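# Carry tube rack through self-closing door to desk

## Task

Move the tube rack from the counter, through the door that swings shut by itself, onto the desk, using either or both robots. At the end the rack must stand upright with each tube seated all the way down in a hole, and the door must be closed. The rack and tubes must never touch the floor, and no robot may tip over or be left leaning; either of these fails the task. Finish by releasing the rack and moving the robots away from it.

## Robot and tools

Robots: two identical Hello Robot Stretch 3 units, r1 and r2. Each has a two-wheeled base (0.33 m long, 0.34 m wide, passive omni wheel at the rear), a lift on a mast, and a telescoping arm that reaches out to the robot's RIGHT side, ending in a wrist (yaw, pitch, roll) and a gripper. The base cannot drive sideways, so to move the gripper forward or back you drive the base. A spin in place pivots about a point midway between the drive wheels, 0.05 m behind the front edge. With the arm in and the wrist folded, the swept circle has radius 0.28 m; an unfolded level wrist reaches beyond it. Occasionally a loose object gets a brief push from outside.

Frames: the base frame has its origin on the floor between the drive wheels, x forward, y left, z up. hand_pose is given in this frame, at the point where closed fingertips meet; with wrist joints at zero its x axis points up, y back along the arm toward the mast, z to the robot's rear. The odometry frame is the base frame at scene start. Each robot reports in its own frames, so only images, lidar_m, wrist_depth_mm and head_depth_mm show where the robots are relative to each other.

execute_actions: argument actions is a list holding one action or none (empty = just report state and images). An action is an object keyed by robot name, "r1" and/or "r2". Each robot may get:
- base: exactly one of {"translate_m": d}, a straight-line offset in metres from where the base last reported itself, forward positive, range -1 to 1; or {"rotate_rad": d}, a turn-in-place offset in radians, counter-clockwise (left) positive, range -3.2 to 3.2.
- joints: absolute targets by name: lift_m 0 to 1.1 (arm height on the mast); arm_m 0 to 0.52 (extension); wrist_yaw_rad -1.345 to 4.42 (0 along the arm, positive toward the robot's front, 3.0 folded over the base); wrist_pitch_rad -1.57 to 0.451 (0 level, negative tips fingers down); wrist_roll_rad -2.911 to 2.911 (0 fingers side by side, level); gripper_m -0.089 to 0.179 (larger is wider; the real fingertip gap is about 0.007 less when nearly shut, 0.025 less when wide, zero below 0.007); head_pan_rad -3.953 to 1.73 (0 forward, positive left, -1.57 along the arm); head_tilt_rad -1.53 to 0.419 (negative down). Done tolerances: ±0.004 for lift, arm and gripper; ±0.02 for yaw, roll, pan and tilt; ±0.05 for pitch.
- contact_limits: {"arm_m": effort %} from 1 to 100; the arm motion halts with contact_stop when its effort reaches that level (negative when retracting). Lower is gentler; too low stops at once. It also caps holding force until the next action.
Optional cameras: list of names among r1_head_camera, r1_nav_camera, r1_wrist_camera, r2_head_camera, r2_nav_camera, r2_wrist_camera, or "all"; omitted/null means all, [] means none. All motions in one action start together. An unknown key or out-of-range value rejects the whole call. Anything left out may keep pushing toward an older target. No action runs longer than 15 s. If a result reports a stop, later motion calls in that same reply are skipped.

wait: seconds 0 to 10; nothing new commanded, returns state and images. zoom_image: camera plus region [x0, y0, x1, y1] in pixels of that camera's latest full image, at most 504x504. finished_scene: scene number (1 or 2); ends the scene irreversibly and reports success; the goal must hold at that moment.

Results: base_status and joint_status tell how each motion ended: done (for the base, wheels turned the commanded amount even if slipping), off_target (stopped short, may still push), contact_stop, time_out, torque_fault. After the last three the target is dropped; a lift or arm that contact-stopped goes slack until commanded again (a loaded lift may sink). on_its_own covers uncommanded joints; "held at" is the held target, not the position. motor_effort is percent of maximum, positive toward higher values, peak in brackets; readings carry fixed offsets and noise. Positive wheel effort drives forward. base_odometry counts wheel turns; heading -3.142 to 3.142, left positive; turned_by_wheels and turned_by_imu give turning since the last result. base_tilt in degrees, forward and right positive, with a fixed bias up to ~4 degrees. lidar_m: 12 distances in metres from the base origin, 30-degree sectors, 1st straight ahead then counter-clockwise (4th left, 7th behind, 10th right); "-" means nothing seen; plane 0.17 m high, range 0.15 to 12 m, blind to clear objects, may miss thin legs, partly blocked by the mast and low lift. wrist_depth_mm (45 to 1000) and head_depth_mm (280 to 4000, image sideways) are 7x7 median depth grids from top-left.

Speed: base reaches 0.30 m/s and 1.9 rad/s only when stowed (lift_m < 0.30, arm_m < 0.03, wrist_yaw_rad > 2.54); otherwise 0.10 m/s and 0.63 rad/s.

Gripper: to grasp, command below the object width; smaller squeezes harder but a stall guard may ease off. To release, command at least 0.02 above the contact value. Neither reading nor status proves a grasp.

Cautions: robots pressing on each other fails the run; once bases touch, even millimetres more is hard contact. Two robots given the same drive differ by up to 2.5 cm per metre, which strains a shared load and can tip a robot. Fold or unfold the wrist only with lift_m 0.32 to 0.95, pitch -0.4, roll near 0; once folded, the lift may go down to 0.25. With yaw below -0.4 keep pitch at -0.5 or lower. Pushing on something rigid with the gripper above ~0.45 m can tip the robot, more so with a higher contact limit or a repeated push. Driving while holding something fixed, or snagging furniture (especially reversing), can tip it: undo in small steps, pull the gripper free, lower lift to ~0.2 if still leaning. Base, wrist and head have no contact stop; wrist servos overloaded for seconds shut off for 10 s. Avoid drops, slams and hard pushes. The robot holds its last command while you think.

Each tool is called after "Emit:" as a command line: name --argument value for each argument, lists and objects as JSON in quotes; but a table of rows of numbers goes row by row, as --pt "numbers of a row", without its own name.

## Session

Emit:
execute_actions --actions '[]'

Scene clock: 0.00 s.
r1.base_odometry: x=+0.000 y=+0.000 heading=+0.000 (m, m, rad; r1's odometry frame)
r1.turned_by_wheels: +0.000 (rad since the last result)
r1.turned_by_imu: +0.000 (rad since the last result)
r1.base_tilt: forward=+0.6 right=+1.6 (deg)
r1.lidar_m: 0.88 0.89 1.14 1.34 1.35 1.71 2.51 1.12 0.75 0.70 0.70 0.89
r1.head_depth_mm: 846 853 856 860 867 871 877 / 841 844 852 854 864 866 872 / 834 838 844 850 852 857 865 / 825 832 838 845 846 851 859 / 821 825 831 834 839 843 849 / 816 819 824 829 832 837 844 / 811 812 817 821 825 830 834
r1.base_status: not commanded
r1.joint_positions: lift_m=+0.511 arm_m=+0.000 wrist_yaw_rad=+3.092 wrist_pitch_rad=-0.387 wrist_roll_rad=-0.020 gripper_m=+0.037 head_pan_rad=+0.003 head_tilt_rad=-0.005
r1.joint_status: not commanded
r1.motor_effort: left_wheel=+0 right_wheel=+0 lift_m=+31 arm_m=-1 wrist_yaw_rad=+0 wrist_pitch_rad=+7 wrist_roll_rad=+0 gripper_m=+1 head_pan_rad=+0 head_tilt_rad=+1 (%)
r1.hand_pose: x=-0.0099 y=+0.0827 z=+0.5305 quat_wxyz=(+0.152, +0.690, +0.121, +0.697) (m; r1's base frame)
r1.wrist_depth_mm: - - - - - - 868 / - - - - - - 890 / - - - - - - 905 / - - - - - - 908 / - 973 923 928 984 901 876 / 807 804 812 774 808 774 751 / 688 683 656 664 652 649 642
r2.base_odometry: x=+0.000 y=+0.000 heading=+0.000 (m, m, rad; r2's odometry frame)
r2.turned_by_wheels: +0.000 (rad since the last result)
r2.turned_by_imu: +0.000 (rad since the last result)
r2.base_tilt: forward=+1.3 right=+0.8 (deg)
r2.lidar_m: 0.73 0.73 0.92 1.76 1.78 2.05 1.87 1.91 1.48 1.38 1.20 0.79
r2.head_depth_mm: 708 709 711 713 712 713 712 / 701 700 704 703 703 703 704 / 694 692 690 693 693 694 694 / 682 684 684 682 685 684 684 / 675 674 677 674 676 676 677 / 668 665 667 666 667 668 667 / 659 660 659 659 660 661 660
r2.base_status: not commanded
r2.joint_positions: lift_m=+0.312 arm_m=-0.002 wrist_yaw_rad=+2.833 wrist_pitch_rad=-0.575 wrist_roll_rad=+0.001 gripper_m=+0.037 head_pan_rad=-0.008 head_tilt_rad=-0.019
r2.joint_status: not commanded
r2.motor_effort: left_wheel=+0 right_wheel=-1 lift_m=+23 arm_m=-1 wrist_yaw_rad=+0 wrist_pitch_rad=+4 wrist_roll_rad=+0 gripper_m=+0 head_pan_rad=+0 head_tilt_rad=+1 (%)
r2.hand_pose: x=+0.0402 y=+0.0498 z=+0.2915 quat_wxyz=(+0.303, +0.701, +0.094, +0.639) (m; r2's base frame)
r2.wrist_depth_mm: - - - - 946 702 561 / - - - - 946 736 585 / - 826 815 788 770 734 604 / 658 679 648 642 637 620 598 / 559 - 562 543 548 531 521 / 483 491 - 466 459 459 450 / - - - 420 406 406 401
pictures: r1_head_camera (sideways: a quarter turn clockwise sets it upright), r1_nav_camera (sideways: a quarter turn counterclockwise sets it upright), r1_wrist_camera, r2_head_camera (sideways: a quarter turn clockwise sets it upright), r2_nav_camera (sideways: a quarter turn counterclockwise sets it upright), r2_wrist_camera
Images, in order (width x height): r1_head_camera 896x504, r1_nav_camera 672x504, r1_wrist_camera 644x364, r2_head_camera 896x504, r2_nav_camera 672x504, r2_wrist_camera 644x364.

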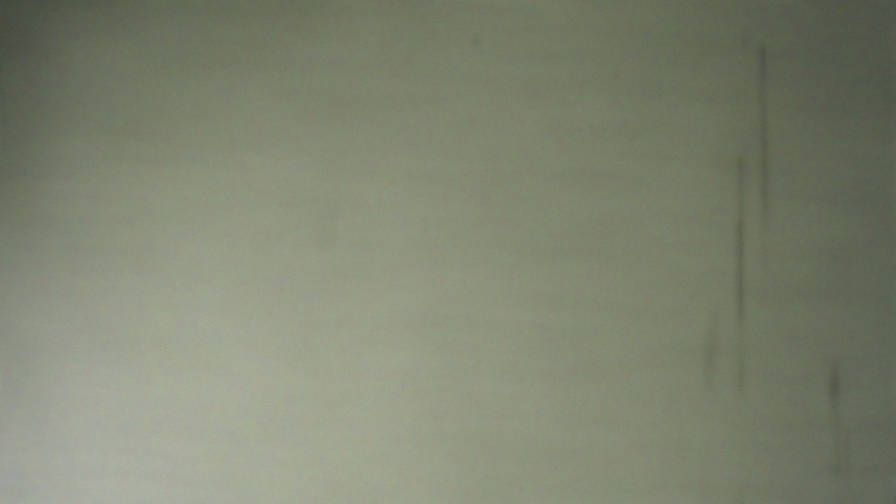

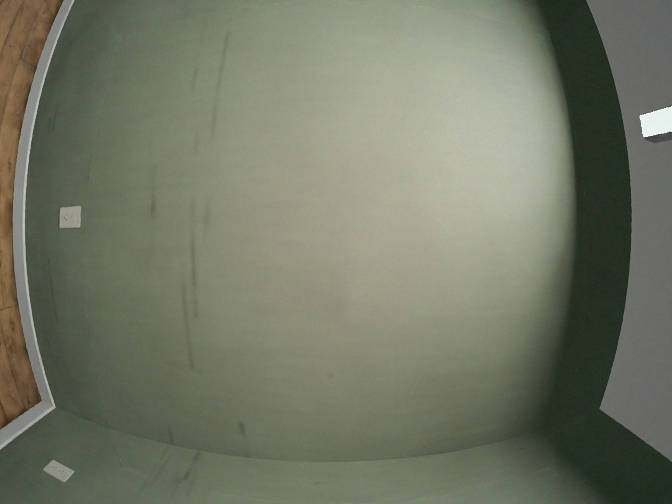

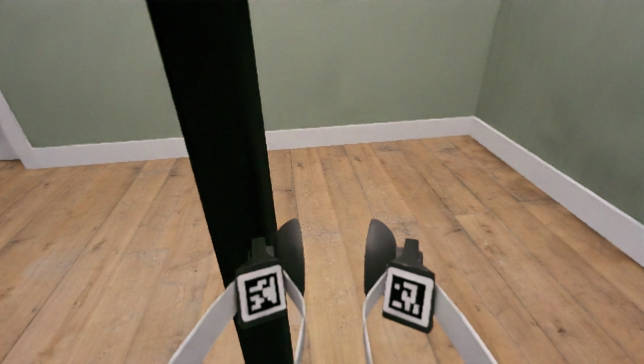

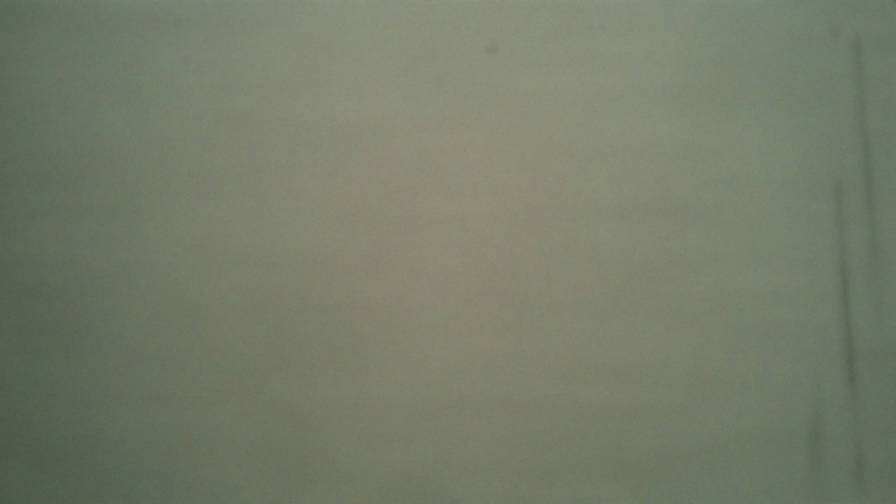

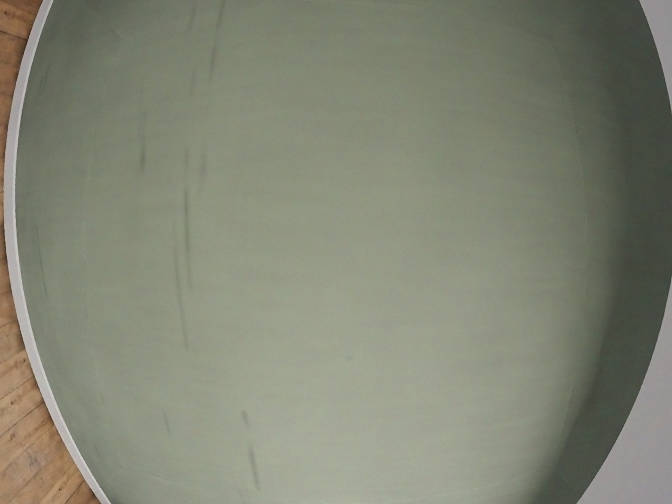

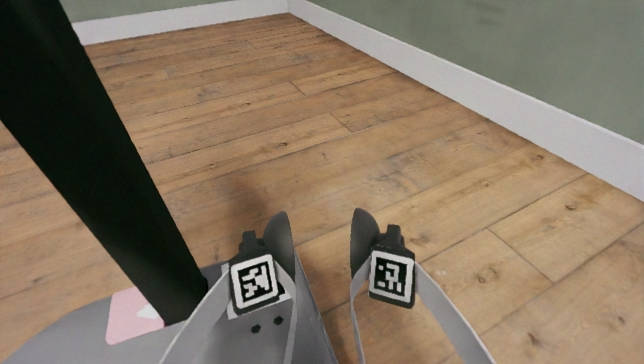

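Look behind.

Emit:
execute_actions --actions '[{"r1":{"joints":{"head_pan_rad":-3.14,"head_tilt_rad":-0.3}},"r2":{"joints":{"head_pan_rad":-3.14,"head_tilt_rad":-0.3}}}]' --cameras '["r1_nav_camera","r2_nav_camera"]'

Scene clock: 5.53 s.
r1.base_odometry: x=+0.000 y=+0.000 heading=+0.000 (m, m, rad; r1's odometry frame)
r1.turned_by_wheels: +0.000 (rad since the last result)
r1.turned_by_imu: +0.000 (rad since the last result)
r1.base_tilt: forward=+0.5 right=+1.5 (deg)
r1.lidar_m: 0.88 0.90 1.14 1.33 1.35 1.72 2.51 1.11 0.75 0.70 0.71 0.89
r1.head_depth_mm: 2578 2754 2929 3102 2653 1883 1462 / 2566 2740 2915 3131 2645 1899 1460 / 2574 2732 2874 3076 2646 1887 1465 / 2523 2717 2807 3040 2612 1889 1459 / 2525 2683 2770 1632 2621 1882 1456 / 2498 2650 2741 1429 2340 1509 1451 / 2428 2423 2245 1419 2230 1878 1449
r1.base_status: not commanded
r1.joint_positions: lift_m=+0.511 arm_m=+0.000 wrist_yaw_rad=+3.092 wrist_pitch_rad=-0.387 wrist_roll_rad=-0.020 gripper_m=+0.037 head_pan_rad=-3.133 head_tilt_rad=-0.296
r1.joint_status: all done
r1.motor_effort: left_wheel=-1(0) right_wheel=+0(0) lift_m=+32(32) arm_m=-1(1) wrist_yaw_rad=+2(1) wrist_pitch_rad=+7(7) wrist_roll_rad=+0(0) gripper_m=+0(1) head_pan_rad=-3(31) head_tilt_rad=-2(16) (%)
r1.hand_pose: x=-0.0099 y=+0.0827 z=+0.5305 quat_wxyz=(+0.152, +0.690, +0.121, +0.697) (m; r1's base frame)
r1.wrist_depth_mm: - - - - - - 864 / - - - - - - 880 / - - - - - - 889 / - - - - - - 916 / - 983 937 916 954 908 864 / 793 793 797 781 800 764 769 / 684 668 656 666 644 657 657
r2.base_odometry: x=+0.000 y=+0.000 heading=+0.000 (m, m, rad; r2's odometry frame)
r2.turned_by_wheels: +0.000 (rad since the last result)
r2.turned_by_imu: -0.001 (rad since the last result)
r2.base_tilt: forward=+1.3 right=+0.7 (deg)
r2.lidar_m: 0.73 0.73 0.92 1.77 1.78 2.06 1.87 1.91 1.48 1.38 1.20 0.79
r2.head_depth_mm: 1670 1781 1888 1983 2131 1918 1506 / 1672 1750 1856 1963 2085 1928 1512 / 1652 1739 1832 1936 2063 1928 1519 / 1637 1719 1805 1906 2043 1942 1512 / 1607 1699 1792 1889 2002 1944 1516 / 1607 1689 1761 1890 1977 1916 1522 / 1581 1672 1742 1837 1957 1967 1519
r2.base_status: not commanded
r2.joint_positions: lift_m=+0.312 arm_m=-0.002 wrist_yaw_rad=+2.833 wrist_pitch_rad=-0.575 wrist_roll_rad=+0.001 gripper_m=+0.037 head_pan_rad=-3.133 head_tilt_rad=-0.296
r2.joint_status: all done
r2.motor_effort: left_wheel=-1(1) right_wheel=-1(1) lift_m=+23(23) arm_m=-1(0) wrist_yaw_rad=+1(1) wrist_pitch_rad=+4(4) wrist_roll_rad=+0(0) gripper_m=+0(0) head_pan_rad=-3(35) head_tilt_rad=-2(17) (%)
r2.hand_pose: x=+0.0402 y=+0.0498 z=+0.2915 quat_wxyz=(+0.303, +0.701, +0.094, +0.639) (m; r2's base frame)
r2.wrist_depth_mm: - - - - 956 702 562 / - - - - 953 743 585 / - 820 806 793 779 737 602 / 659 685 653 648 639 625 591 / 558 - 562 546 552 530 523 / 480 488 - 470 461 459 453 / - - - 419 407 404 402
pictures: r1_nav_camera (sideways: a quarter turn counterclockwise sets it upright), r2_nav_camera (sideways: a quarter turn counterclockwise sets it upright)
Images, in order (width x height): r1_nav_camera 672x504, r2_nav_camera 672x504.

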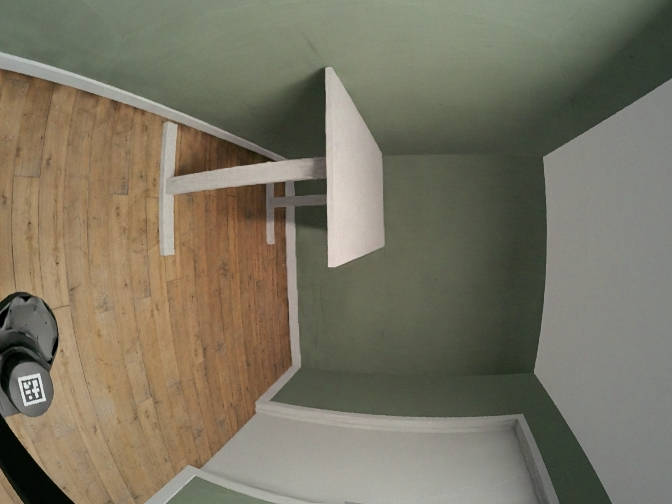

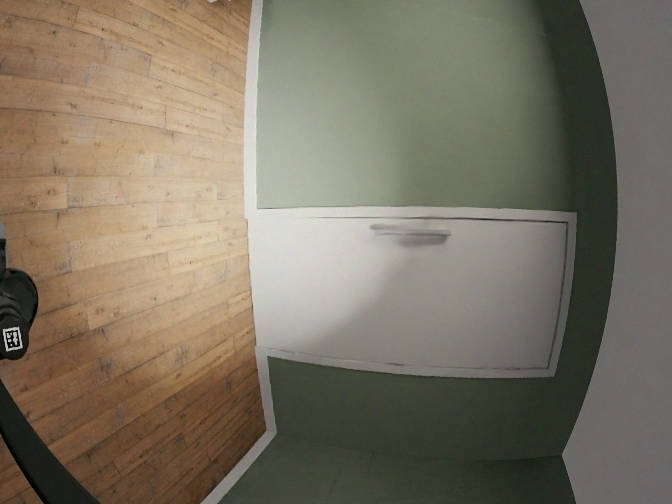

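Emit:
execute_actions --actions '[{"r1":{"joints":{"head_pan_rad":1.7,"head_tilt_rad":-0.3}},"r2":{"joints":{"head_pan_rad":-1.8,"head_tilt_rad":-0.3}}}]' --cameras '["r1_nav_camera","r2_nav_camera"]'

Scene clock: 17.23 s.
r1.base_odometry: x=+0.000 y=+0.000 heading=+0.000 (m, m, rad; r1's odometry frame)
r1.turned_by_wheels: +0.000 (rad since the last result)
r1.turned_by_imu: +0.000 (rad since the last result)
r1.base_tilt: forward=+0.6 right=+1.6 (deg)
r1.lidar_m: 0.88 0.89 1.14 1.34 1.35 1.71 2.51 1.11 0.75 0.70 0.71 0.90
r1.head_depth_mm: 1117 1182 1253 1340 1442 1556 1462 / 1124 1185 1264 1349 1457 1564 1459 / 1130 1197 1279 1358 1462 1571 1458 / 1135 1205 1284 1374 1474 1585 1458 / 1142 1214 1296 1383 1481 1601 1452 / 1150 1223 1298 1391 1493 1614 1447 / - - - - - - -
r1.base_status: not commanded
r1.joint_positions: lift_m=+0.511 arm_m=+0.000 wrist_yaw_rad=+3.092 wrist_pitch_rad=-0.387 wrist_roll_rad=-0.020 gripper_m=+0.037 head_pan_rad=+1.693 head_tilt_rad=-0.296
r1.joint_status: all done
r1.motor_effort: left_wheel=+0(1) right_wheel=+0(0) lift_m=+32(32) arm_m=-1(1) wrist_yaw_rad=+1(0) wrist_pitch_rad=+7(6) wrist_roll_rad=+0(0) gripper_m=+1(1) head_pan_rad=+3(31) head_tilt_rad=-2(1) (%)
r1.hand_pose: x=-0.0099 y=+0.0827 z=+0.5305 quat_wxyz=(+0.152, +0.690, +0.121, +0.697) (m; r1's base frame)
r1.wrist_depth_mm: - - - - - - 892 / - - - - - - 888 / - - - - - - 886 / - - - - - - 933 / - 964 938 926 984 910 897 / 796 810 797 767 787 762 761 / 681 672 664 679 641 647 645
r2.base_odometry: x=+0.000 y=+0.000 heading=+0.000 (m, m, rad; r2's odometry frame)
r2.turned_by_wheels: +0.000 (rad since the last result)
r2.turned_by_imu: -0.001 (rad since the last result)
r2.base_tilt: forward=+1.4 right=+0.6 (deg)
r2.lidar_m: 0.73 0.73 0.92 1.76 1.79 2.05 1.88 1.91 1.48 1.38 1.20 0.79
r2.head_depth_mm: 2035 2159 2276 1681 1773 1851 1503 / 1967 2056 2184 1612 1701 1781 1504 / 1888 1995 2103 1560 1620 1731 1510 / 1820 1894 2026 1500 1540 1638 1515 / 1756 1851 1945 1450 1480 1575 1515 / 1703 1788 1862 1435 1429 1507 1512 / 1656 1717 1794 1436 1366 1459 1524
r2.base_status: not commanded
r2.joint_positions: lift_m=+0.312 arm_m=-0.002 wrist_yaw_rad=+2.833 wrist_pitch_rad=-0.575 wrist_roll_rad=+0.001 gripper_m=+0.037 head_pan_rad=-1.807 head_tilt_rad=-0.296
r2.joint_status: all done
r2.motor_effort: left_wheel=-1(1) right_wheel=-1(1) lift_m=+23(23) arm_m=-1(0) wrist_yaw_rad=+1(1) wrist_pitch_rad=+4(4) wrist_roll_rad=+0(0) gripper_m=+1(1) head_pan_rad=+3(35) head_tilt_rad=-2(0) (%)
r2.hand_pose: x=+0.0402 y=+0.0498 z=+0.2915 quat_wxyz=(+0.303, +0.701, +0.094, +0.639) (m; r2's base frame)
r2.wrist_depth_mm: - - - - 946 703 557 / - - - - 946 739 580 / - 810 805 791 759 741 602 / 658 687 651 644 633 631 597 / 561 - 561 544 549 531 520 / 480 490 - 465 462 459 452 / - - - 420 409 407 402
pictures: r1_nav_camera (sideways: a quarter turn counterclockwise sets it upright), r2_nav_camera (sideways: a quarter turn counterclockwise sets it upright)
Images, in order (width x height): r1_nav_camera 672x504, r2_nav_camera 672x504.

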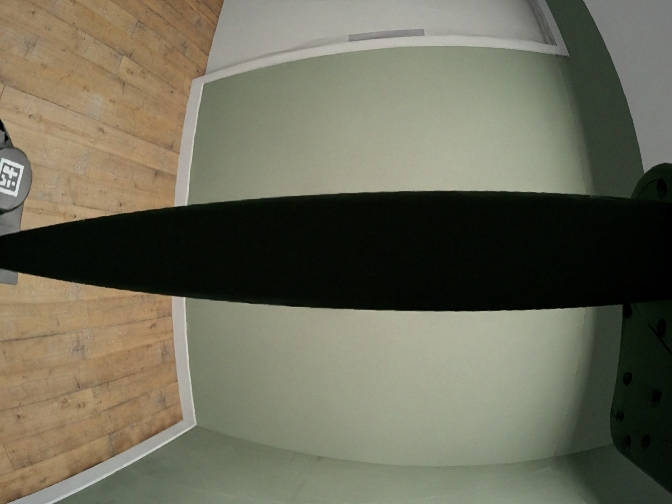

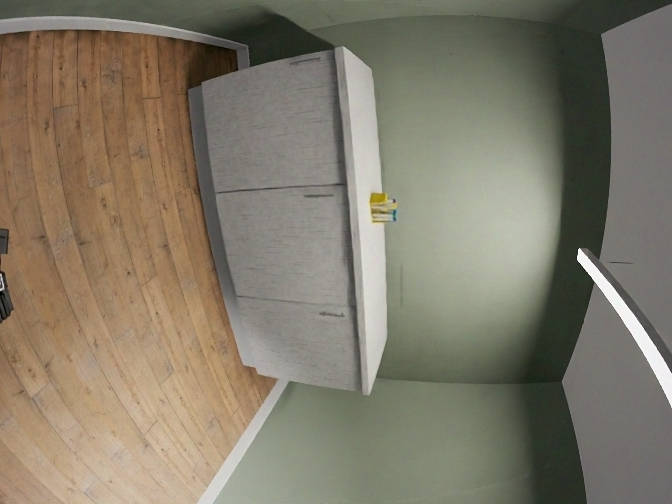

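Emit:
execute_actions --actions '[{"r1":{"joints":{"lift_m":0.28,"head_pan_rad":0},"base":{"translate_m":-1}},"r2":{"joints":{"lift_m":0.28,"head_pan_rad":0},"base":{"rotate_rad":-1.5}}}]' --cameras '[]'

Emit:
execute_actions --actions '[{"r1":{"base":{"translate_m":-0.7}},"r2":{"base":{"translate_m":0.8}}}]' --cameras '[]'

Emit:
execute_actions --actions '[{"r1":{"base":{"rotate_rad":1.57}},"r2":{"base":{"rotate_rad":1.57},"joints":{"head_pan_rad":-1.57,"head_tilt_rad":-0.5}}}]' --cameras '["r1_nav_camera","r2_head_camera","r2_nav_camera"]'

Scene clock: 43.03 s.
r1.base_odometry: x=-1.000 y=+0.000 heading=-0.001 (m, m, rad; r1's odometry frame)
r1.turned_by_wheels: -0.001 (rad since the last result)
r1.turned_by_imu: +0.029 (rad since the last result)
r1.base_tilt: forward=+0.6 right=+1.5 (deg)
r1.lidar_m: 1.85 1.88 1.29 1.21 1.32 1.64 1.93 1.27 0.47 0.82 0.83 1.08
r1.head_depth_mm: 1595 1694 1806 1916 2052 1874 1455 / 1591 1679 1799 1931 2084 1854 1452 / 1586 1691 1790 1919 2071 1859 1459 / 1578 1690 1794 1917 2069 1858 1451 / 1572 1662 1786 1913 2054 1847 1443 / 1573 1674 1760 1907 2061 1847 1443 / 1562 1666 1777 1894 2057 1850 1430
r1.base_status: translate_m off_target (by the wheels' count: -0.9998 of -1.0000)
r1.joint_positions: lift_m=+0.280 arm_m=+0.000 wrist_yaw_rad=+3.092 wrist_pitch_rad=-0.389 wrist_roll_rad=-0.020 gripper_m=+0.037 head_pan_rad=+0.005 head_tilt_rad=-0.304
r1.joint_status: all done
r1.on_its_own: left_wheel is at rest, and its effort (-35) is outside its rest range (-18 to +18)
r1.motor_effort: left_wheel=-35(65) right_wheel=-10(67) lift_m=+31(33) arm_m=-1(1) wrist_yaw_rad=-1(2) wrist_pitch_rad=+8(9) wrist_roll_rad=+0(0) gripper_m=+1(1) head_pan_rad=-2(31) head_tilt_rad=+2(2) (%)
r1.hand_pose: x=-0.0099 y=+0.0825 z=+0.2992 quat_wxyz=(+0.153, +0.690, +0.121, +0.697) (m; r1's base frame)
r1.wrist_depth_mm: - - - - - - - / - - - - - - - / - - - - - - - / 800 802 - 776 731 752 738 / 635 611 623 601 627 580 591 / 520 516 519 514 - 495 496 / 441 - - - 413 431 424
r2.base_odometry: x=+0.000 y=+0.000 heading=-1.500 (m, m, rad; r2's odometry frame)
r2.turned_by_wheels: -1.500 (rad since the last result)
r2.turned_by_imu: -1.500 (rad since the last result)
r2.base_tilt: forward=+1.2 right=+0.7 (deg)
r2.lidar_m: 1.38 1.10 0.77 0.73 0.74 0.97 1.76 1.81 2.00 1.88 1.93 1.45
r2.head_depth_mm: 1738 1828 1930 1423 1474 1579 1506 / 1722 1826 1907 1419 1474 1564 1514 / 1712 1820 1897 1424 1458 1563 1518 / 1716 1786 1891 1439 1457 1550 1520 / 1695 1788 1884 1435 1452 1549 1529 / 1701 1776 1878 1437 1443 1536 1525 / 1688 1760 1864 1937 2073 1885 1518
r2.base_status: done
r2.joint_positions: lift_m=+0.281 arm_m=-0.002 wrist_yaw_rad=+2.833 wrist_pitch_rad=-0.576 wrist_roll_rad=+0.001 gripper_m=+0.037 head_pan_rad=-0.007 head_tilt_rad=-0.297
r2.joint_status: all done
r2.motor_effort: left_wheel=+2(15) right_wheel=-3(10) lift_m=+12(19) arm_m=-1(1) wrist_yaw_rad=+1(1) wrist_pitch_rad=+5(4) wrist_roll_rad=+0(0) gripper_m=+1(0) head_pan_rad=+3(35) head_tilt_rad=-2(2) (%)
r2.hand_pose: x=+0.0402 y=+0.0497 z=+0.2596 quat_wxyz=(+0.303, +0.701, +0.094, +0.639) (m; r2's base frame)
r2.wrist_depth_mm: - 620 690 774 880 - - / - 680 758 841 907 906 891 / - 722 747 730 726 716 702 / 618 638 599 593 589 580 568 / 520 - 526 501 506 486 483 / 455 - - 433 427 423 418 / - - - 390 379 375 370
pictures: none
No camera images: the call's "cameras" was empty. Leave "cameras" out to get every camera's image.

Scene clock: 47.57 s.
r1.base_odometry: x=-1.699 y=+0.001 heading=-0.002 (m, m, rad; r1's odometry frame)
r1.turned_by_wheels: -0.001 (rad since the last result)
r1.turned_by_imu: +1.100 (rad since the last result)
r1.base_tilt: forward=+0.6 right=+1.6 (deg)
r1.lidar_m: 1.07 1.01 1.13 1.39 1.74 1.44 1.06 0.58 1.04 1.39 2.05 1.50
r1.head_depth_mm: 1179 1269 1371 1488 1649 1763 1456 / 1096 1175 1269 1381 1500 1657 1451 / 1032 1101 1186 1275 1381 1506 1452 / 972 1033 1105 1183 1272 1386 1430 / 921 974 1041 1108 1192 1285 1360 / 872 924 977 1039 1114 1191 1281 / 829 873 927 983 1041 1112 1186
r1.base_status: translate_m off_target (by the wheels' count: -0.6996 of -0.7000)
r1.joint_positions: lift_m=+0.280 arm_m=+0.000 wrist_yaw_rad=+3.092 wrist_pitch_rad=-0.389 wrist_roll_rad=-0.020 gripper_m=+0.037 head_pan_rad=+0.005 head_tilt_rad=-0.304
r1.joint_status: not commanded
r1.on_its_own: left_wheel is at rest, and its effort (-52) is outside its rest range (-18 to +18); right_wheel is at rest, and its effort (-28) is outside its rest range (-18 to +18)
r1.motor_effort: left_wheel=-52(54) right_wheel=-28(33) lift_m=+31(30) arm_m=-2(0) wrist_yaw_rad=+0(1) wrist_pitch_rad=+7(8) wrist_roll_rad=+0(0) gripper_m=+1(1) head_pan_rad=-2(2) head_tilt_rad=+2(0) (%)
r1.hand_pose: x=-0.0099 y=+0.0825 z=+0.2992 quat_wxyz=(+0.153, +0.690, +0.121, +0.697) (m; r1's base frame)
r1.wrist_depth_mm: - - - - - - 832 / - - - - - - 861 / - - - - - - 843 / 812 770 - 734 756 735 731 / 622 618 621 598 623 601 584 / 530 508 524 512 - 502 483 / 455 - - - 413 423 420
r2.base_odometry: x=+0.057 y=-0.798 heading=-1.500 (m, m, rad; r2's odometry frame)
r2.turned_by_wheels: +0.000 (rad since the last result)
r2.turned_by_imu: -0.005 (rad since the last result)
r2.base_tilt: forward=+1.2 right=+0.7 (deg)
r2.lidar_m: 0.58 0.59 0.83 0.78 0.79 1.04 2.44 2.62 1.95 1.84 0.86 0.61
r2.head_depth_mm: 1028 1079 1135 1193 805 639 671 / 1024 1070 1130 1185 828 637 671 / 1014 1069 1123 1180 842 625 667 / 1003 1059 1118 1171 846 628 662 / 1002 1052 1110 1167 848 627 659 / 1002 1053 1107 1162 851 629 654 / 997 1039 1101 1152 851 626 651
r2.base_status: done
r2.joint_positions: lift_m=+0.281 arm_m=-0.002 wrist_yaw_rad=+2.833 wrist_pitch_rad=-0.576 wrist_roll_rad=+0.001 gripper_m=+0.037 head_pan_rad=-0.007 head_tilt_rad=-0.297
r2.joint_status: not commanded
r2.motor_effort: left_wheel=+3(13) right_wheel=-3(8) lift_m=+13(12) arm_m=-1(1) wrist_yaw_rad=+1(1) wrist_pitch_rad=+5(5) wrist_roll_rad=+0(0) gripper_m=+1(0) head_pan_rad=+3(3) head_tilt_rad=-1(1) (%)
r2.hand_pose: x=+0.0401 y=+0.0496 z=+0.2594 quat_wxyz=(+0.303, +0.701, +0.094, +0.639) (m; r2's base frame)
r2.wrist_depth_mm: - 664 744 834 923 582 457 / - 721 802 882 928 670 477 / - 756 742 733 725 674 552 / 609 629 605 601 587 581 547 / 516 - 524 499 511 489 477 / 461 - - 431 432 424 421 / - - - 390 377 372 372
pictures: none
No camera images: the call's "cameras" was empty. Leave "cameras" out to get every camera's image.

Scene clock: 49.87 s.
r1.base_odometry: x=-1.699 y=+0.001 heading=+1.568 (m, m, rad; r1's odometry frame)
r1.turned_by_wheels: +1.570 (rad since the last result)
r1.turned_by_imu: +1.521 (rad since the last result)
r1.base_tilt: forward=+0.6 right=+1.5 (deg)
r1.lidar_m: 1.35 1.72 1.45 1.08 1.02 1.04 1.34 2.05 1.58 1.08 1.00 1.11
r1.head_depth_mm: 1112 1178 1242 1321 1391 1442 1422 / 1220 1279 1341 1392 1474 1583 1447 / 1401 1465 1550 1636 1728 1740 1454 / 1630 1733 1844 1952 2103 1867 1441 / 1646 1736 1864 1976 2125 1836 1448 / 1552 1627 1728 1828 1975 1844 1450 / 1465 1533 1628 1730 1832 1846 1435
r1.base_status: done
r1.joint_positions: lift_m=+0.280 arm_m=+0.000 wrist_yaw_rad=+3.092 wrist_pitch_rad=-0.390 wrist_roll_rad=-0.020 gripper_m=+0.037 head_pan_rad=+0.005 head_tilt_rad=-0.305
r1.joint_status: not commanded
r1.motor_effort: left_wheel=-1(62) right_wheel=+2(17) lift_m=+31(31) arm_m=-1(2) wrist_yaw_rad=+0(1) wrist_pitch_rad=+8(8) wrist_roll_rad=+0(0) gripper_m=+1(1) head_pan_rad=-2(2) head_tilt_rad=+3(2) (%)
r1.hand_pose: x=-0.0099 y=+0.0824 z=+0.2991 quat_wxyz=(+0.153, +0.690, +0.121, +0.697) (m; r1's base frame)
r1.wrist_depth_mm: 718 816 - - - - - / 764 822 - - - - - / 775 876 - - - - - / 796 794 - 778 752 751 734 / 636 616 615 609 627 607 588 / 518 527 512 517 - 499 496 / 441 - - - 422 426 432
r2.base_odometry: x=+0.057 y=-0.798 heading=+0.070 (m, m, rad; r2's odometry frame)
r2.turned_by_wheels: +1.570 (rad since the last result)
r2.turned_by_imu: +1.568 (rad since the last result)
r2.base_tilt: forward=+1.2 right=+0.9 (deg)
r2.lidar_m: 0.78 0.80 1.04 2.46 2.62 1.95 1.84 0.86 0.61 0.58 0.59 0.82
r2.head_depth_mm: 996 1078 1147 803 682 760 876 / 984 1069 1145 836 680 756 874 / 984 1066 1152 839 679 754 870 / 979 1066 1146 843 674 751 864 / 974 1063 1144 846 674 750 863 / 974 1055 1138 849 664 748 858 / 967 1051 1137 852 667 745 855
r2.base_status: done
r2.joint_positions: lift_m=+0.281 arm_m=-0.002 wrist_yaw_rad=+2.833 wrist_pitch_rad=-0.576 wrist_roll_rad=+0.001 gripper_m=+0.037 head_pan_rad=-1.563 head_tilt_rad=-0.494
r2.joint_status: all done
r2.motor_effort: left_wheel=-3(12) right_wheel=+2(13) lift_m=+11(12) arm_m=-1(1) wrist_yaw_rad=+1(1) wrist_pitch_rad=+5(5) wrist_roll_rad=+0(0) gripper_m=+0(0) head_pan_rad=-3(35) head_tilt_rad=-3(18) (%)
r2.hand_pose: x=+0.0401 y=+0.0496 z=+0.2594 quat_wxyz=(+0.303, +0.701, +0.094, +0.639) (m; r2's base frame)
r2.wrist_depth_mm: - - - - - 782 615 / - - 972 942 931 821 640 / - 753 743 735 718 717 641 / 611 633 602 595 585 576 562 / 521 - 524 504 509 491 482 / 457 - - 433 429 424 421 / - - - 388 378 373 370
pictures: r1_nav_camera (sideways: a quarter turn counterclockwise sets it upright), r2_head_camera (sideways: a quarter turn clockwise sets it upright), r2_nav_camera (sideways: a quarter turn counterclockwise sets it upright)
Images, in order (width x height): r1_nav_camera 672x504, r2_head_camera 896x504, r2_nav_camera 672x504.

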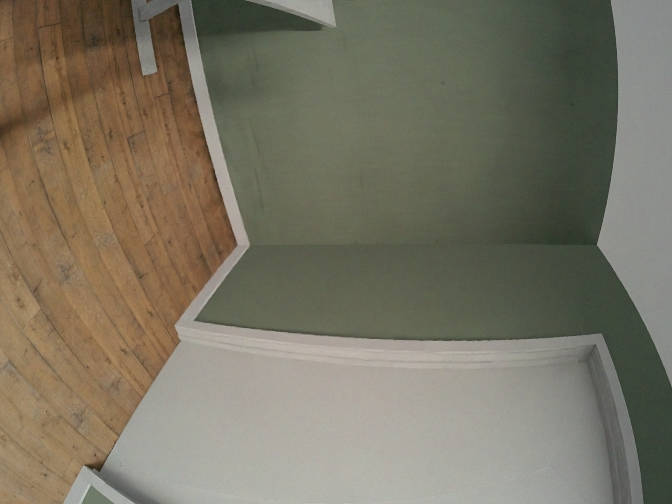

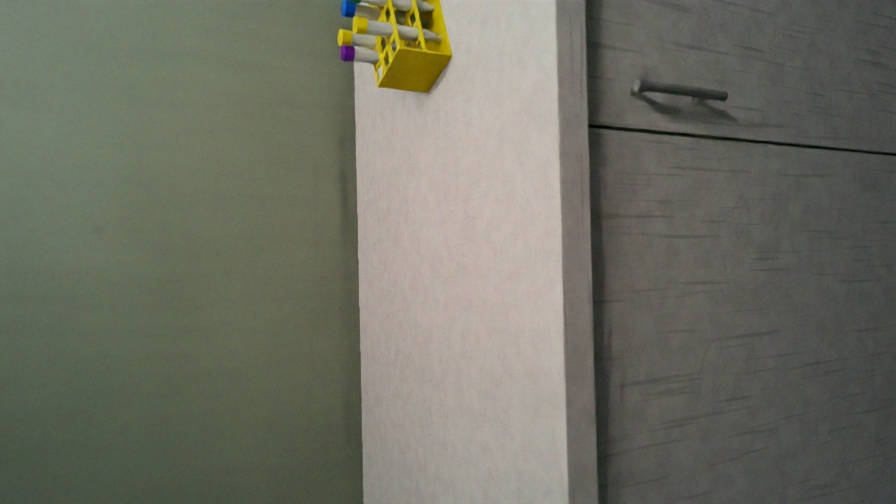

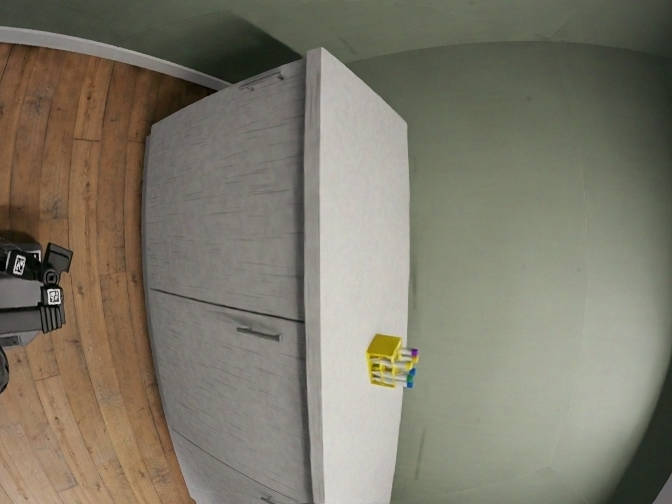

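Emit:
execute_actions --actions '[{"r1":{"base":{"translate_m":0.65}},"r2":{"base":{"translate_m":-0.3},"joints":{"lift_m":0.93,"wrist_pitch_rad":-0.4}}}]' --cameras '[]'

Emit:
execute_actions --actions '[{"r1":{"base":{"rotate_rad":-1.08}},"r2":{"joints":{"wrist_yaw_rad":0,"gripper_m":0.17,"lift_m":1.05}}}]' --cameras '["r1_nav_camera","r2_head_camera","r2_wrist_camera"]'

Scene clock: 63.60 s.
r1.base_odometry: x=-1.698 y=+0.651 heading=+1.568 (m, m, rad; r1's odometry frame)
r1.turned_by_wheels: +0.000 (rad since the last result)
r1.turned_by_imu: +0.005 (rad since the last result)
r1.base_tilt: forward=+0.5 right=+1.6 (deg)
r1.lidar_m: 0.84 1.19 1.22 1.23 1.39 1.04 1.83 2.58 0.99 0.77 0.72 0.73
r1.head_depth_mm: 677 703 731 763 794 830 849 / 763 796 830 869 911 959 1013 / 871 916 963 1012 1073 1142 1212 / 1020 1078 1148 1218 1303 1399 1404 / 1110 1178 1256 1337 1442 1555 1445 / 1049 1109 1173 1243 1335 1433 1444 / 994 1046 1102 1174 1244 1329 1379
r1.base_status: done
r1.joint_positions: lift_m=+0.280 arm_m=+0.000 wrist_yaw_rad=+3.092 wrist_pitch_rad=-0.390 wrist_roll_rad=-0.020 gripper_m=+0.037 head_pan_rad=+0.005 head_tilt_rad=-0.305
r1.joint_status: not commanded
r1.motor_effort: left_wheel=-2(5) right_wheel=+2(7) lift_m=+31(30) arm_m=-1(1) wrist_yaw_rad=+1(1) wrist_pitch_rad=+8(8) wrist_roll_rad=+0(0) gripper_m=+1(1) head_pan_rad=-2(2) head_tilt_rad=+3(2) (%)
r1.hand_pose: x=-0.0099 y=+0.0824 z=+0.2991 quat_wxyz=(+0.153, +0.690, +0.121, +0.697) (m; r1's base frame)
r1.wrist_depth_mm: - - - - - - 886 / - - - - - - 923 / - - - - - - 927 / 795 796 - 758 750 748 717 / 639 620 617 607 631 596 587 / 520 506 517 522 - 504 489 / 446 - - - 417 429 420
r2.base_odometry: x=-0.243 y=-0.819 heading=+0.070 (m, m, rad; r2's odometry frame)
r2.turned_by_wheels: +0.000 (rad since the last result)
r2.turned_by_imu: +0.001 (rad since the last result)
r2.base_tilt: forward=+1.4 right=+0.8 (deg)
r2.lidar_m: 1.08 1.10 1.45 2.55 2.31 1.63 1.54 0.88 0.62 0.59 0.61 0.81
r2.head_depth_mm: 1010 1092 1168 835 685 762 - / 1001 1082 1163 836 687 778 - / 997 1080 1156 839 688 775 - / 991 1078 1152 821 689 772 - / 992 1079 1157 843 691 757 - / 989 1068 1155 847 690 768 883 / 986 1068 1152 852 687 765 879
r2.base_status: done
r2.joint_positions: lift_m=+0.929 arm_m=-0.002 wrist_yaw_rad=+2.833 wrist_pitch_rad=-0.419 wrist_roll_rad=+0.001 gripper_m=+0.037 head_pan_rad=-1.563 head_tilt_rad=-0.494
r2.joint_status: all done
r2.motor_effort: left_wheel=-3(14) right_wheel=+2(7) lift_m=+30(31) arm_m=-1(1) wrist_yaw_rad=+1(1) wrist_pitch_rad=+6(8) wrist_roll_rad=+0(0) gripper_m=+1(1) head_pan_rad=-3(3) head_tilt_rad=-3(2) (%)
r2.hand_pose: x=+0.0470 y=+0.0710 z=+0.9418 quat_wxyz=(+0.252, +0.706, +0.039, +0.661) (m; r2's base frame)
r2.wrist_depth_mm: - - - - - - 848 / - - - - - - 865 / - - - - - - 895 / - - - - - - 932 / - - - - - - 957 / - - - - - - - / - - - - - - -
pictures: none
No camera images: the call's "cameras" was empty. Leave "cameras" out to get every camera's image.

Scene clock: 66.03 s.
r1.base_odometry: x=-1.698 y=+0.651 heading=+0.488 (m, m, rad; r1's odometry frame)
r1.turned_by_wheels: -1.080 (rad since the last result)
r1.turned_by_imu: -1.078 (rad since the last result)
r1.base_tilt: forward=+0.6 right=+1.6 (deg)
r1.lidar_m: 0.72 0.73 0.82 1.19 1.21 1.23 1.39 1.04 1.78 2.59 1.03 0.77
r1.head_depth_mm: 596 634 677 726 783 848 929 / 592 630 673 722 777 843 918 / 589 625 669 714 769 833 911 / 584 622 661 709 765 824 903 / 581 618 659 706 759 819 892 / 578 614 654 700 750 814 885 / 574 608 650 695 747 806 876
r1.base_status: done
r1.joint_positions: lift_m=+0.280 arm_m=+0.000 wrist_yaw_rad=+3.092 wrist_pitch_rad=-0.390 wrist_roll_rad=-0.020 gripper_m=+0.037 head_pan_rad=+0.005 head_tilt_rad=-0.305
r1.joint_status: not commanded
r1.motor_effort: left_wheel=+1(8) right_wheel=-2(6) lift_m=+31(30) arm_m=-2(2) wrist_yaw_rad=+1(0) wrist_pitch_rad=+7(8) wrist_roll_rad=+0(0) gripper_m=+1(0) head_pan_rad=-2(1) head_tilt_rad=+2(2) (%)
r1.hand_pose: x=-0.0099 y=+0.0824 z=+0.2991 quat_wxyz=(+0.153, +0.690, +0.121, +0.697) (m; r1's base frame)
r1.wrist_depth_mm: - - - - - 892 642 / - - - - - 927 650 / - - - - - 881 664 / 774 787 - 754 749 746 665 / 616 627 624 604 609 603 594 / 516 509 524 519 - 507 490 / 439 - - - 419 434 422
r2.base_odometry: x=-0.243 y=-0.819 heading=+0.070 (m, m, rad; r2's odometry frame)
r2.turned_by_wheels: +0.000 (rad since the last result)
r2.turned_by_imu: +0.000 (rad since the last result)
r2.base_tilt: forward=+1.3 right=+0.7 (deg)
r2.lidar_m: 1.08 1.10 1.44 2.54 2.31 1.63 1.54 0.88 0.62 0.59 0.61 0.80
r2.head_depth_mm: 1008 1095 1169 - - - - / 1003 1089 1158 - - - - / 998 1085 1163 - - - - / 995 1079 1152 824 661 790 888 / 994 1075 1163 844 694 768 883 / 987 1074 1159 848 690 767 885 / 982 1068 1149 851 688 766 881
r2.base_status: not commanded
r2.joint_positions: lift_m=+1.049 arm_m=-0.002 wrist_yaw_rad=+0.003 wrist_pitch_rad=-0.419 wrist_roll_rad=+0.001 gripper_m=+0.170 head_pan_rad=-1.563 head_tilt_rad=-0.494
r2.joint_status: all done
r2.motor_effort: left_wheel=-4(3) right_wheel=+2(2) lift_m=+29(31) arm_m=-1(1) wrist_yaw_rad=-2(2) wrist_pitch_rad=+7(7) wrist_roll_rad=+0(0) gripper_m=+0(84) head_pan_rad=-3(3) head_tilt_rad=-2(3) (%)
r2.hand_pose: x=-0.0209 y=-0.3669 z=+1.0620 quat_wxyz=(+0.692, +0.148, -0.691, -0.146) (m; r2's base frame)
r2.wrist_depth_mm: 792 818 833 866 869 905 918 / 856 881 880 909 939 955 960 / 742 723 651 625 666 645 632 / 532 522 515 507 492 484 478 / 422 433 424 433 441 447 498 / 463 488 488 514 534 556 567 / 529 555 563 589 613 649 671
pictures: r1_nav_camera (sideways: a quarter turn counterclockwise sets it upright), r2_head_camera (sideways: a quarter turn clockwise sets it upright), r2_wrist_camera
Images, in order (width x height): r1_nav_camera 672x504, r2_head_camera 896x504, r2_wrist_camera 644x364.

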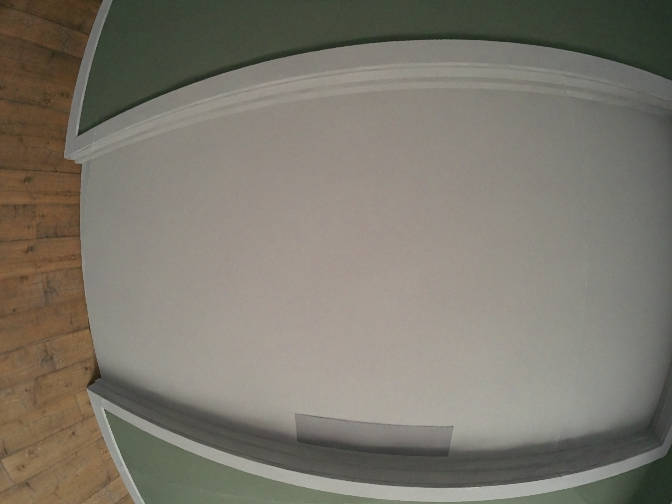

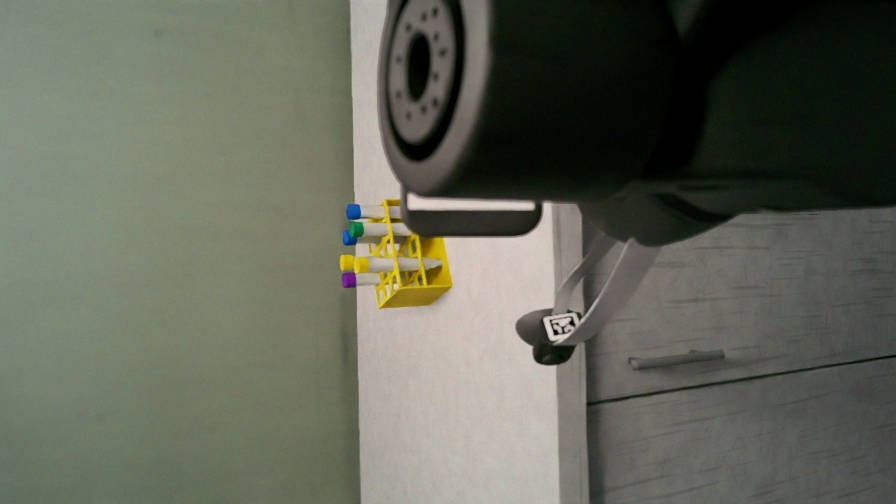

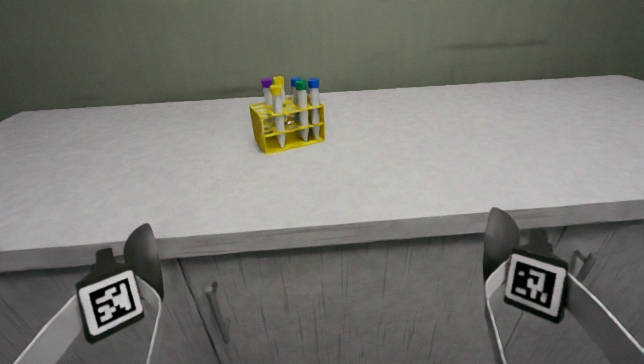

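Emit:
execute_actions --actions '[{"r2":{"base":{"translate_m":-0.04},"joints":{"wrist_yaw_rad":0.4,"wrist_pitch_rad":0,"arm_m":0.25,"lift_m":0.9}}}]' --cameras '["r2_wrist_camera"]'

Scene clock: 75.33 s.
r1.base_odometry: x=-1.698 y=+0.651 heading=+0.488 (m, m, rad; r1's odometry frame)
r1.turned_by_wheels: +0.000 (rad since the last result)
r1.turned_by_imu: +0.001 (rad since the last result)
r1.base_tilt: forward=+0.6 right=+1.6 (deg)
r1.lidar_m: 0.72 0.73 0.82 1.19 1.21 1.24 1.39 1.04 1.79 2.58 1.02 0.77
r1.head_depth_mm: 596 635 677 726 784 851 928 / 592 629 672 721 774 840 922 / 588 626 668 715 770 834 908 / 586 621 662 710 763 826 899 / 581 618 658 704 760 820 895 / 578 614 653 698 752 811 886 / 574 609 649 694 745 804 877
r1.base_status: not commanded
r1.joint_positions: lift_m=+0.280 arm_m=+0.000 wrist_yaw_rad=+3.092 wrist_pitch_rad=-0.390 wrist_roll_rad=-0.020 gripper_m=+0.037 head_pan_rad=+0.005 head_tilt_rad=-0.305
r1.joint_status: not commanded
r1.motor_effort: left_wheel=+1(2) right_wheel=-2(2) lift_m=+31(31) arm_m=-1(2) wrist_yaw_rad=+1(0) wrist_pitch_rad=+8(8) wrist_roll_rad=+0(0) gripper_m=+1(1) head_pan_rad=-2(2) head_tilt_rad=+2(2) (%)
r1.hand_pose: x=-0.0099 y=+0.0824 z=+0.2991 quat_wxyz=(+0.153, +0.690, +0.121, +0.697) (m; r1's base frame)
r1.wrist_depth_mm: - - - - - 880 645 / - - - - - 890 654 / - - - - - 858 660 / 788 802 - 770 746 743 673 / 632 617 620 623 625 604 582 / 517 517 517 508 - 497 488 / 444 - - - 416 426 421
r2.base_odometry: x=-0.282 y=-0.822 heading=+0.070 (m, m, rad; r2's odometry frame)
r2.turned_by_wheels: +0.000 (rad since the last result)
r2.turned_by_imu: -0.001 (rad since the last result)
r2.base_tilt: forward=+1.2 right=+0.7 (deg)
r2.lidar_m: 1.12 1.15 1.50 2.55 2.28 1.58 1.50 0.88 0.62 0.59 0.61 0.81
r2.head_depth_mm: 1009 1093 1167 932 - 797 901 / 1005 1090 1161 937 713 778 895 / 998 1085 1158 939 - 777 894 / 999 1086 1161 852 708 775 892 / 993 1080 1170 836 692 772 889 / 991 1073 1158 898 694 769 886 / 988 1070 1149 852 690 769 880
r2.base_status: done
r2.joint_positions: lift_m=+0.901 arm_m=+0.250 wrist_yaw_rad=+0.398 wrist_pitch_rad=-0.022 wrist_roll_rad=+0.001 gripper_m=+0.170 head_pan_rad=-1.563 head_tilt_rad=-0.494
r2.joint_status: all done
r2.motor_effort: left_wheel=-3(11) right_wheel=+3(3) lift_m=+12(31) arm_m=+5(6) wrist_yaw_rad=+2(5) wrist_pitch_rad=+7(8) wrist_roll_rad=+0(0) gripper_m=+1(1) head_pan_rad=-3(3) head_tilt_rad=-1(2) (%)
r2.hand_pose: x=+0.0778 y=-0.6302 z=+1.0096 quat_wxyz=(+0.695, +0.148, -0.692, +0.132) (m; r2's base frame)
r2.wrist_depth_mm: 926 849 772 698 643 597 553 / 945 881 795 726 651 610 563 / 980 907 823 749 672 633 579 / - 932 832 763 357 639 596 / 550 584 510 442 337 488 433 / 359 342 336 326 319 297 304 / - 255 252 247 242 236 232
pictures: r2_wrist_camera
Images, in order (width x height): r2_wrist_camera 644x364.

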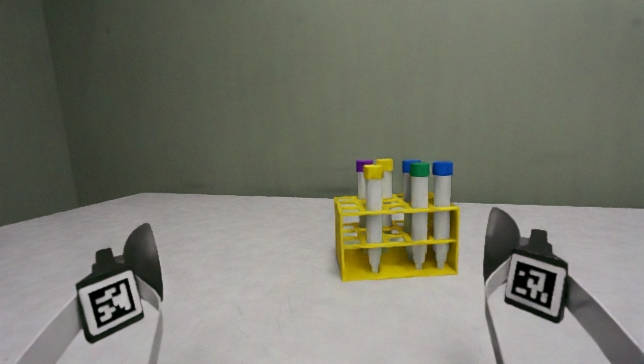

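Emit:
execute_actions --actions '[{"r2":{"base":{"translate_m":-0.088},"joints":{"lift_m":0.87,"gripper_m":0.179}}}]' --cameras '[]'

Emit:
execute_actions --actions '[{"r2":{"base":{"translate_m":0.045},"joints":{"arm_m":0.36}}}]' --cameras '["r2_wrist_camera"]'

Scene clock: 87.33 s.
r1.base_odometry: x=-1.698 y=+0.651 heading=+0.488 (m, m, rad; r1's odometry frame)
r1.turned_by_wheels: +0.000 (rad since the last result)
r1.turned_by_imu: +0.000 (rad since the last result)
r1.base_tilt: forward=+0.6 right=+1.5 (deg)
r1.lidar_m: 0.72 0.73 0.82 1.19 1.21 1.22 1.39 1.04 1.78 2.58 1.03 0.78
r1.head_depth_mm: 596 635 678 727 783 851 927 / 592 630 672 722 776 842 921 / 588 626 667 715 771 833 910 / 585 622 662 709 763 827 902 / 580 617 657 704 759 820 893 / 578 613 654 700 752 813 886 / 574 610 647 695 747 804 876
r1.base_status: not commanded
r1.joint_positions: lift_m=+0.280 arm_m=+0.000 wrist_yaw_rad=+3.092 wrist_pitch_rad=-0.390 wrist_roll_rad=-0.020 gripper_m=+0.037 head_pan_rad=+0.005 head_tilt_rad=-0.305
r1.joint_status: not commanded
r1.motor_effort: left_wheel=+2(3) right_wheel=-2(2) lift_m=+31(30) arm_m=-2(2) wrist_yaw_rad=+1(1) wrist_pitch_rad=+7(8) wrist_roll_rad=+0(0) gripper_m=+1(1) head_pan_rad=-2(2) head_tilt_rad=+2(2) (%)
r1.hand_pose: x=-0.0099 y=+0.0824 z=+0.2991 quat_wxyz=(+0.153, +0.690, +0.121, +0.697) (m; r1's base frame)
r1.wrist_depth_mm: - - - - - 899 643 / - - - - - 915 662 / - - - - - 871 654 / 800 798 - 767 745 749 677 / 630 614 629 607 607 603 594 / 518 511 514 514 - 497 496 / 446 - - - 416 425 426
r2.base_odometry: x=-0.370 y=-0.828 heading=+0.070 (m, m, rad; r2's odometry frame)
r2.turned_by_wheels: +0.000 (rad since the last result)
r2.turned_by_imu: +0.000 (rad since the last result)
r2.base_tilt: forward=+1.2 right=+0.7 (deg)
r2.lidar_m: 1.20 1.24 1.62 2.53 2.14 1.49 1.41 0.88 0.63 0.60 0.61 0.81
r2.head_depth_mm: 1014 1100 1173 855 - 810 906 / 1008 1096 1164 883 - 783 901 / 1007 1095 1160 887 - 782 899 / 1003 1091 1154 893 714 779 896 / 998 1087 1155 842 693 780 898 / 993 1080 1165 842 694 775 890 / 991 1073 1156 850 695 773 887
r2.base_status: done
r2.joint_positions: lift_m=+0.871 arm_m=+0.250 wrist_yaw_rad=+0.398 wrist_pitch_rad=-0.022 wrist_roll_rad=+0.001 gripper_m=+0.179 head_pan_rad=-1.563 head_tilt_rad=-0.494
r2.joint_status: all done
r2.motor_effort: left_wheel=-3(10) right_wheel=+2(3) lift_m=+11(11) arm_m=+5(5) wrist_yaw_rad=+2(2) wrist_pitch_rad=+7(7) wrist_roll_rad=+0(0) gripper_m=+0(49) head_pan_rad=-3(3) head_tilt_rad=-2(2) (%)
r2.hand_pose: x=+0.0778 y=-0.6302 z=+0.9796 quat_wxyz=(+0.695, +0.148, -0.692, +0.132) (m; r2's base frame)
r2.wrist_depth_mm: 962 873 769 706 660 601 561 / - 888 801 730 673 616 572 / - 927 822 740 680 633 587 / - 923 834 363 684 629 582 / 452 476 412 365 379 397 356 / 312 280 276 268 261 248 261 / - 202 206 202 198 195 186
pictures: none
No camera images: the call's "cameras" was empty. Leave "cameras" out to get every camera's image.

Scene clock: 89.67 s.
r1.base_odometry: x=-1.698 y=+0.651 heading=+0.488 (m, m, rad; r1's odometry frame)
r1.turned_by_wheels: +0.000 (rad since the last result)
r1.turned_by_imu: +0.000 (rad since the last result)
r1.base_tilt: forward=+0.7 right=+1.6 (deg)
r1.lidar_m: 0.72 0.73 0.82 1.19 1.21 1.23 1.39 1.04 1.79 2.58 1.03 0.78
r1.head_depth_mm: 595 632 676 727 784 850 927 / 593 630 671 721 777 843 921 / 588 625 667 715 769 835 911 / 584 621 661 708 763 830 904 / 581 616 659 705 758 819 895 / 578 614 653 700 752 812 885 / 574 607 649 693 746 809 877
r1.base_status: not commanded
r1.joint_positions: lift_m=+0.280 arm_m=+0.000 wrist_yaw_rad=+3.092 wrist_pitch_rad=-0.390 wrist_roll_rad=-0.020 gripper_m=+0.037 head_pan_rad=+0.005 head_tilt_rad=-0.305
r1.joint_status: not commanded
r1.motor_effort: left_wheel=+2(2) right_wheel=-2(2) lift_m=+31(31) arm_m=-2(2) wrist_yaw_rad=+1(1) wrist_pitch_rad=+8(7) wrist_roll_rad=+0(0) gripper_m=+0(1) head_pan_rad=-2(2) head_tilt_rad=+2(2) (%)
r1.hand_pose: x=-0.0099 y=+0.0824 z=+0.2991 quat_wxyz=(+0.153, +0.690, +0.121, +0.697) (m; r1's base frame)
r1.wrist_depth_mm: - - - - - 875 648 / - - - - - 931 653 / - - - - - 855 666 / 795 784 - 750 752 743 639 / 635 617 613 608 616 594 591 / 518 527 518 512 - 496 492 / 442 - - - 420 429 424
r2.base_odometry: x=-0.325 y=-0.825 heading=+0.070 (m, m, rad; r2's odometry frame)
r2.turned_by_wheels: +0.000 (rad since the last result)
r2.turned_by_imu: -0.001 (rad since the last result)
r2.base_tilt: forward=+1.2 right=+0.8 (deg)
r2.lidar_m: 1.16 1.19 1.55 2.54 2.21 1.54 1.45 0.88 0.63 0.59 0.61 0.81
r2.head_depth_mm: 1011 1099 1173 878 - 797 924 / 1006 1090 1166 - 702 783 902 / 1002 1087 1161 - 700 779 899 / 996 1084 1154 857 693 779 893 / 995 1081 1151 816 693 777 892 / 992 1077 1160 848 693 773 886 / 991 1071 1158 854 694 771 885
r2.base_status: done
r2.joint_positions: lift_m=+0.871 arm_m=+0.360 wrist_yaw_rad=+0.399 wrist_pitch_rad=-0.022 wrist_roll_rad=+0.001 gripper_m=+0.179 head_pan_rad=-1.563 head_tilt_rad=-0.494
r2.joint_status: all done
r2.motor_effort: left_wheel=-3(6) right_wheel=+2(9) lift_m=+13(13) arm_m=+5(7) wrist_yaw_rad=+2(2) wrist_pitch_rad=+7(7) wrist_roll_rad=+0(0) gripper_m=+1(1) head_pan_rad=-3(3) head_tilt_rad=-3(3) (%)
r2.hand_pose: x=+0.0778 y=-0.7402 z=+0.9796 quat_wxyz=(+0.695, +0.148, -0.692, +0.132) (m; r2's base frame)
r2.wrist_depth_mm: 818 733 648 598 552 509 475 / 854 751 677 617 567 524 489 / 876 783 700 626 576 537 496 / 903 788 718 242 575 544 509 / 451 478 351 250 320 397 356 / 310 280 273 255 254 248 260 / - 200 206 201 198 194 186
pictures: r2_wrist_camera
Images, in order (width x height): r2_wrist_camera 644x364.

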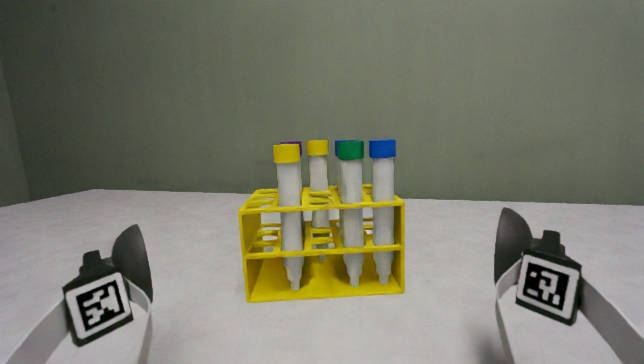

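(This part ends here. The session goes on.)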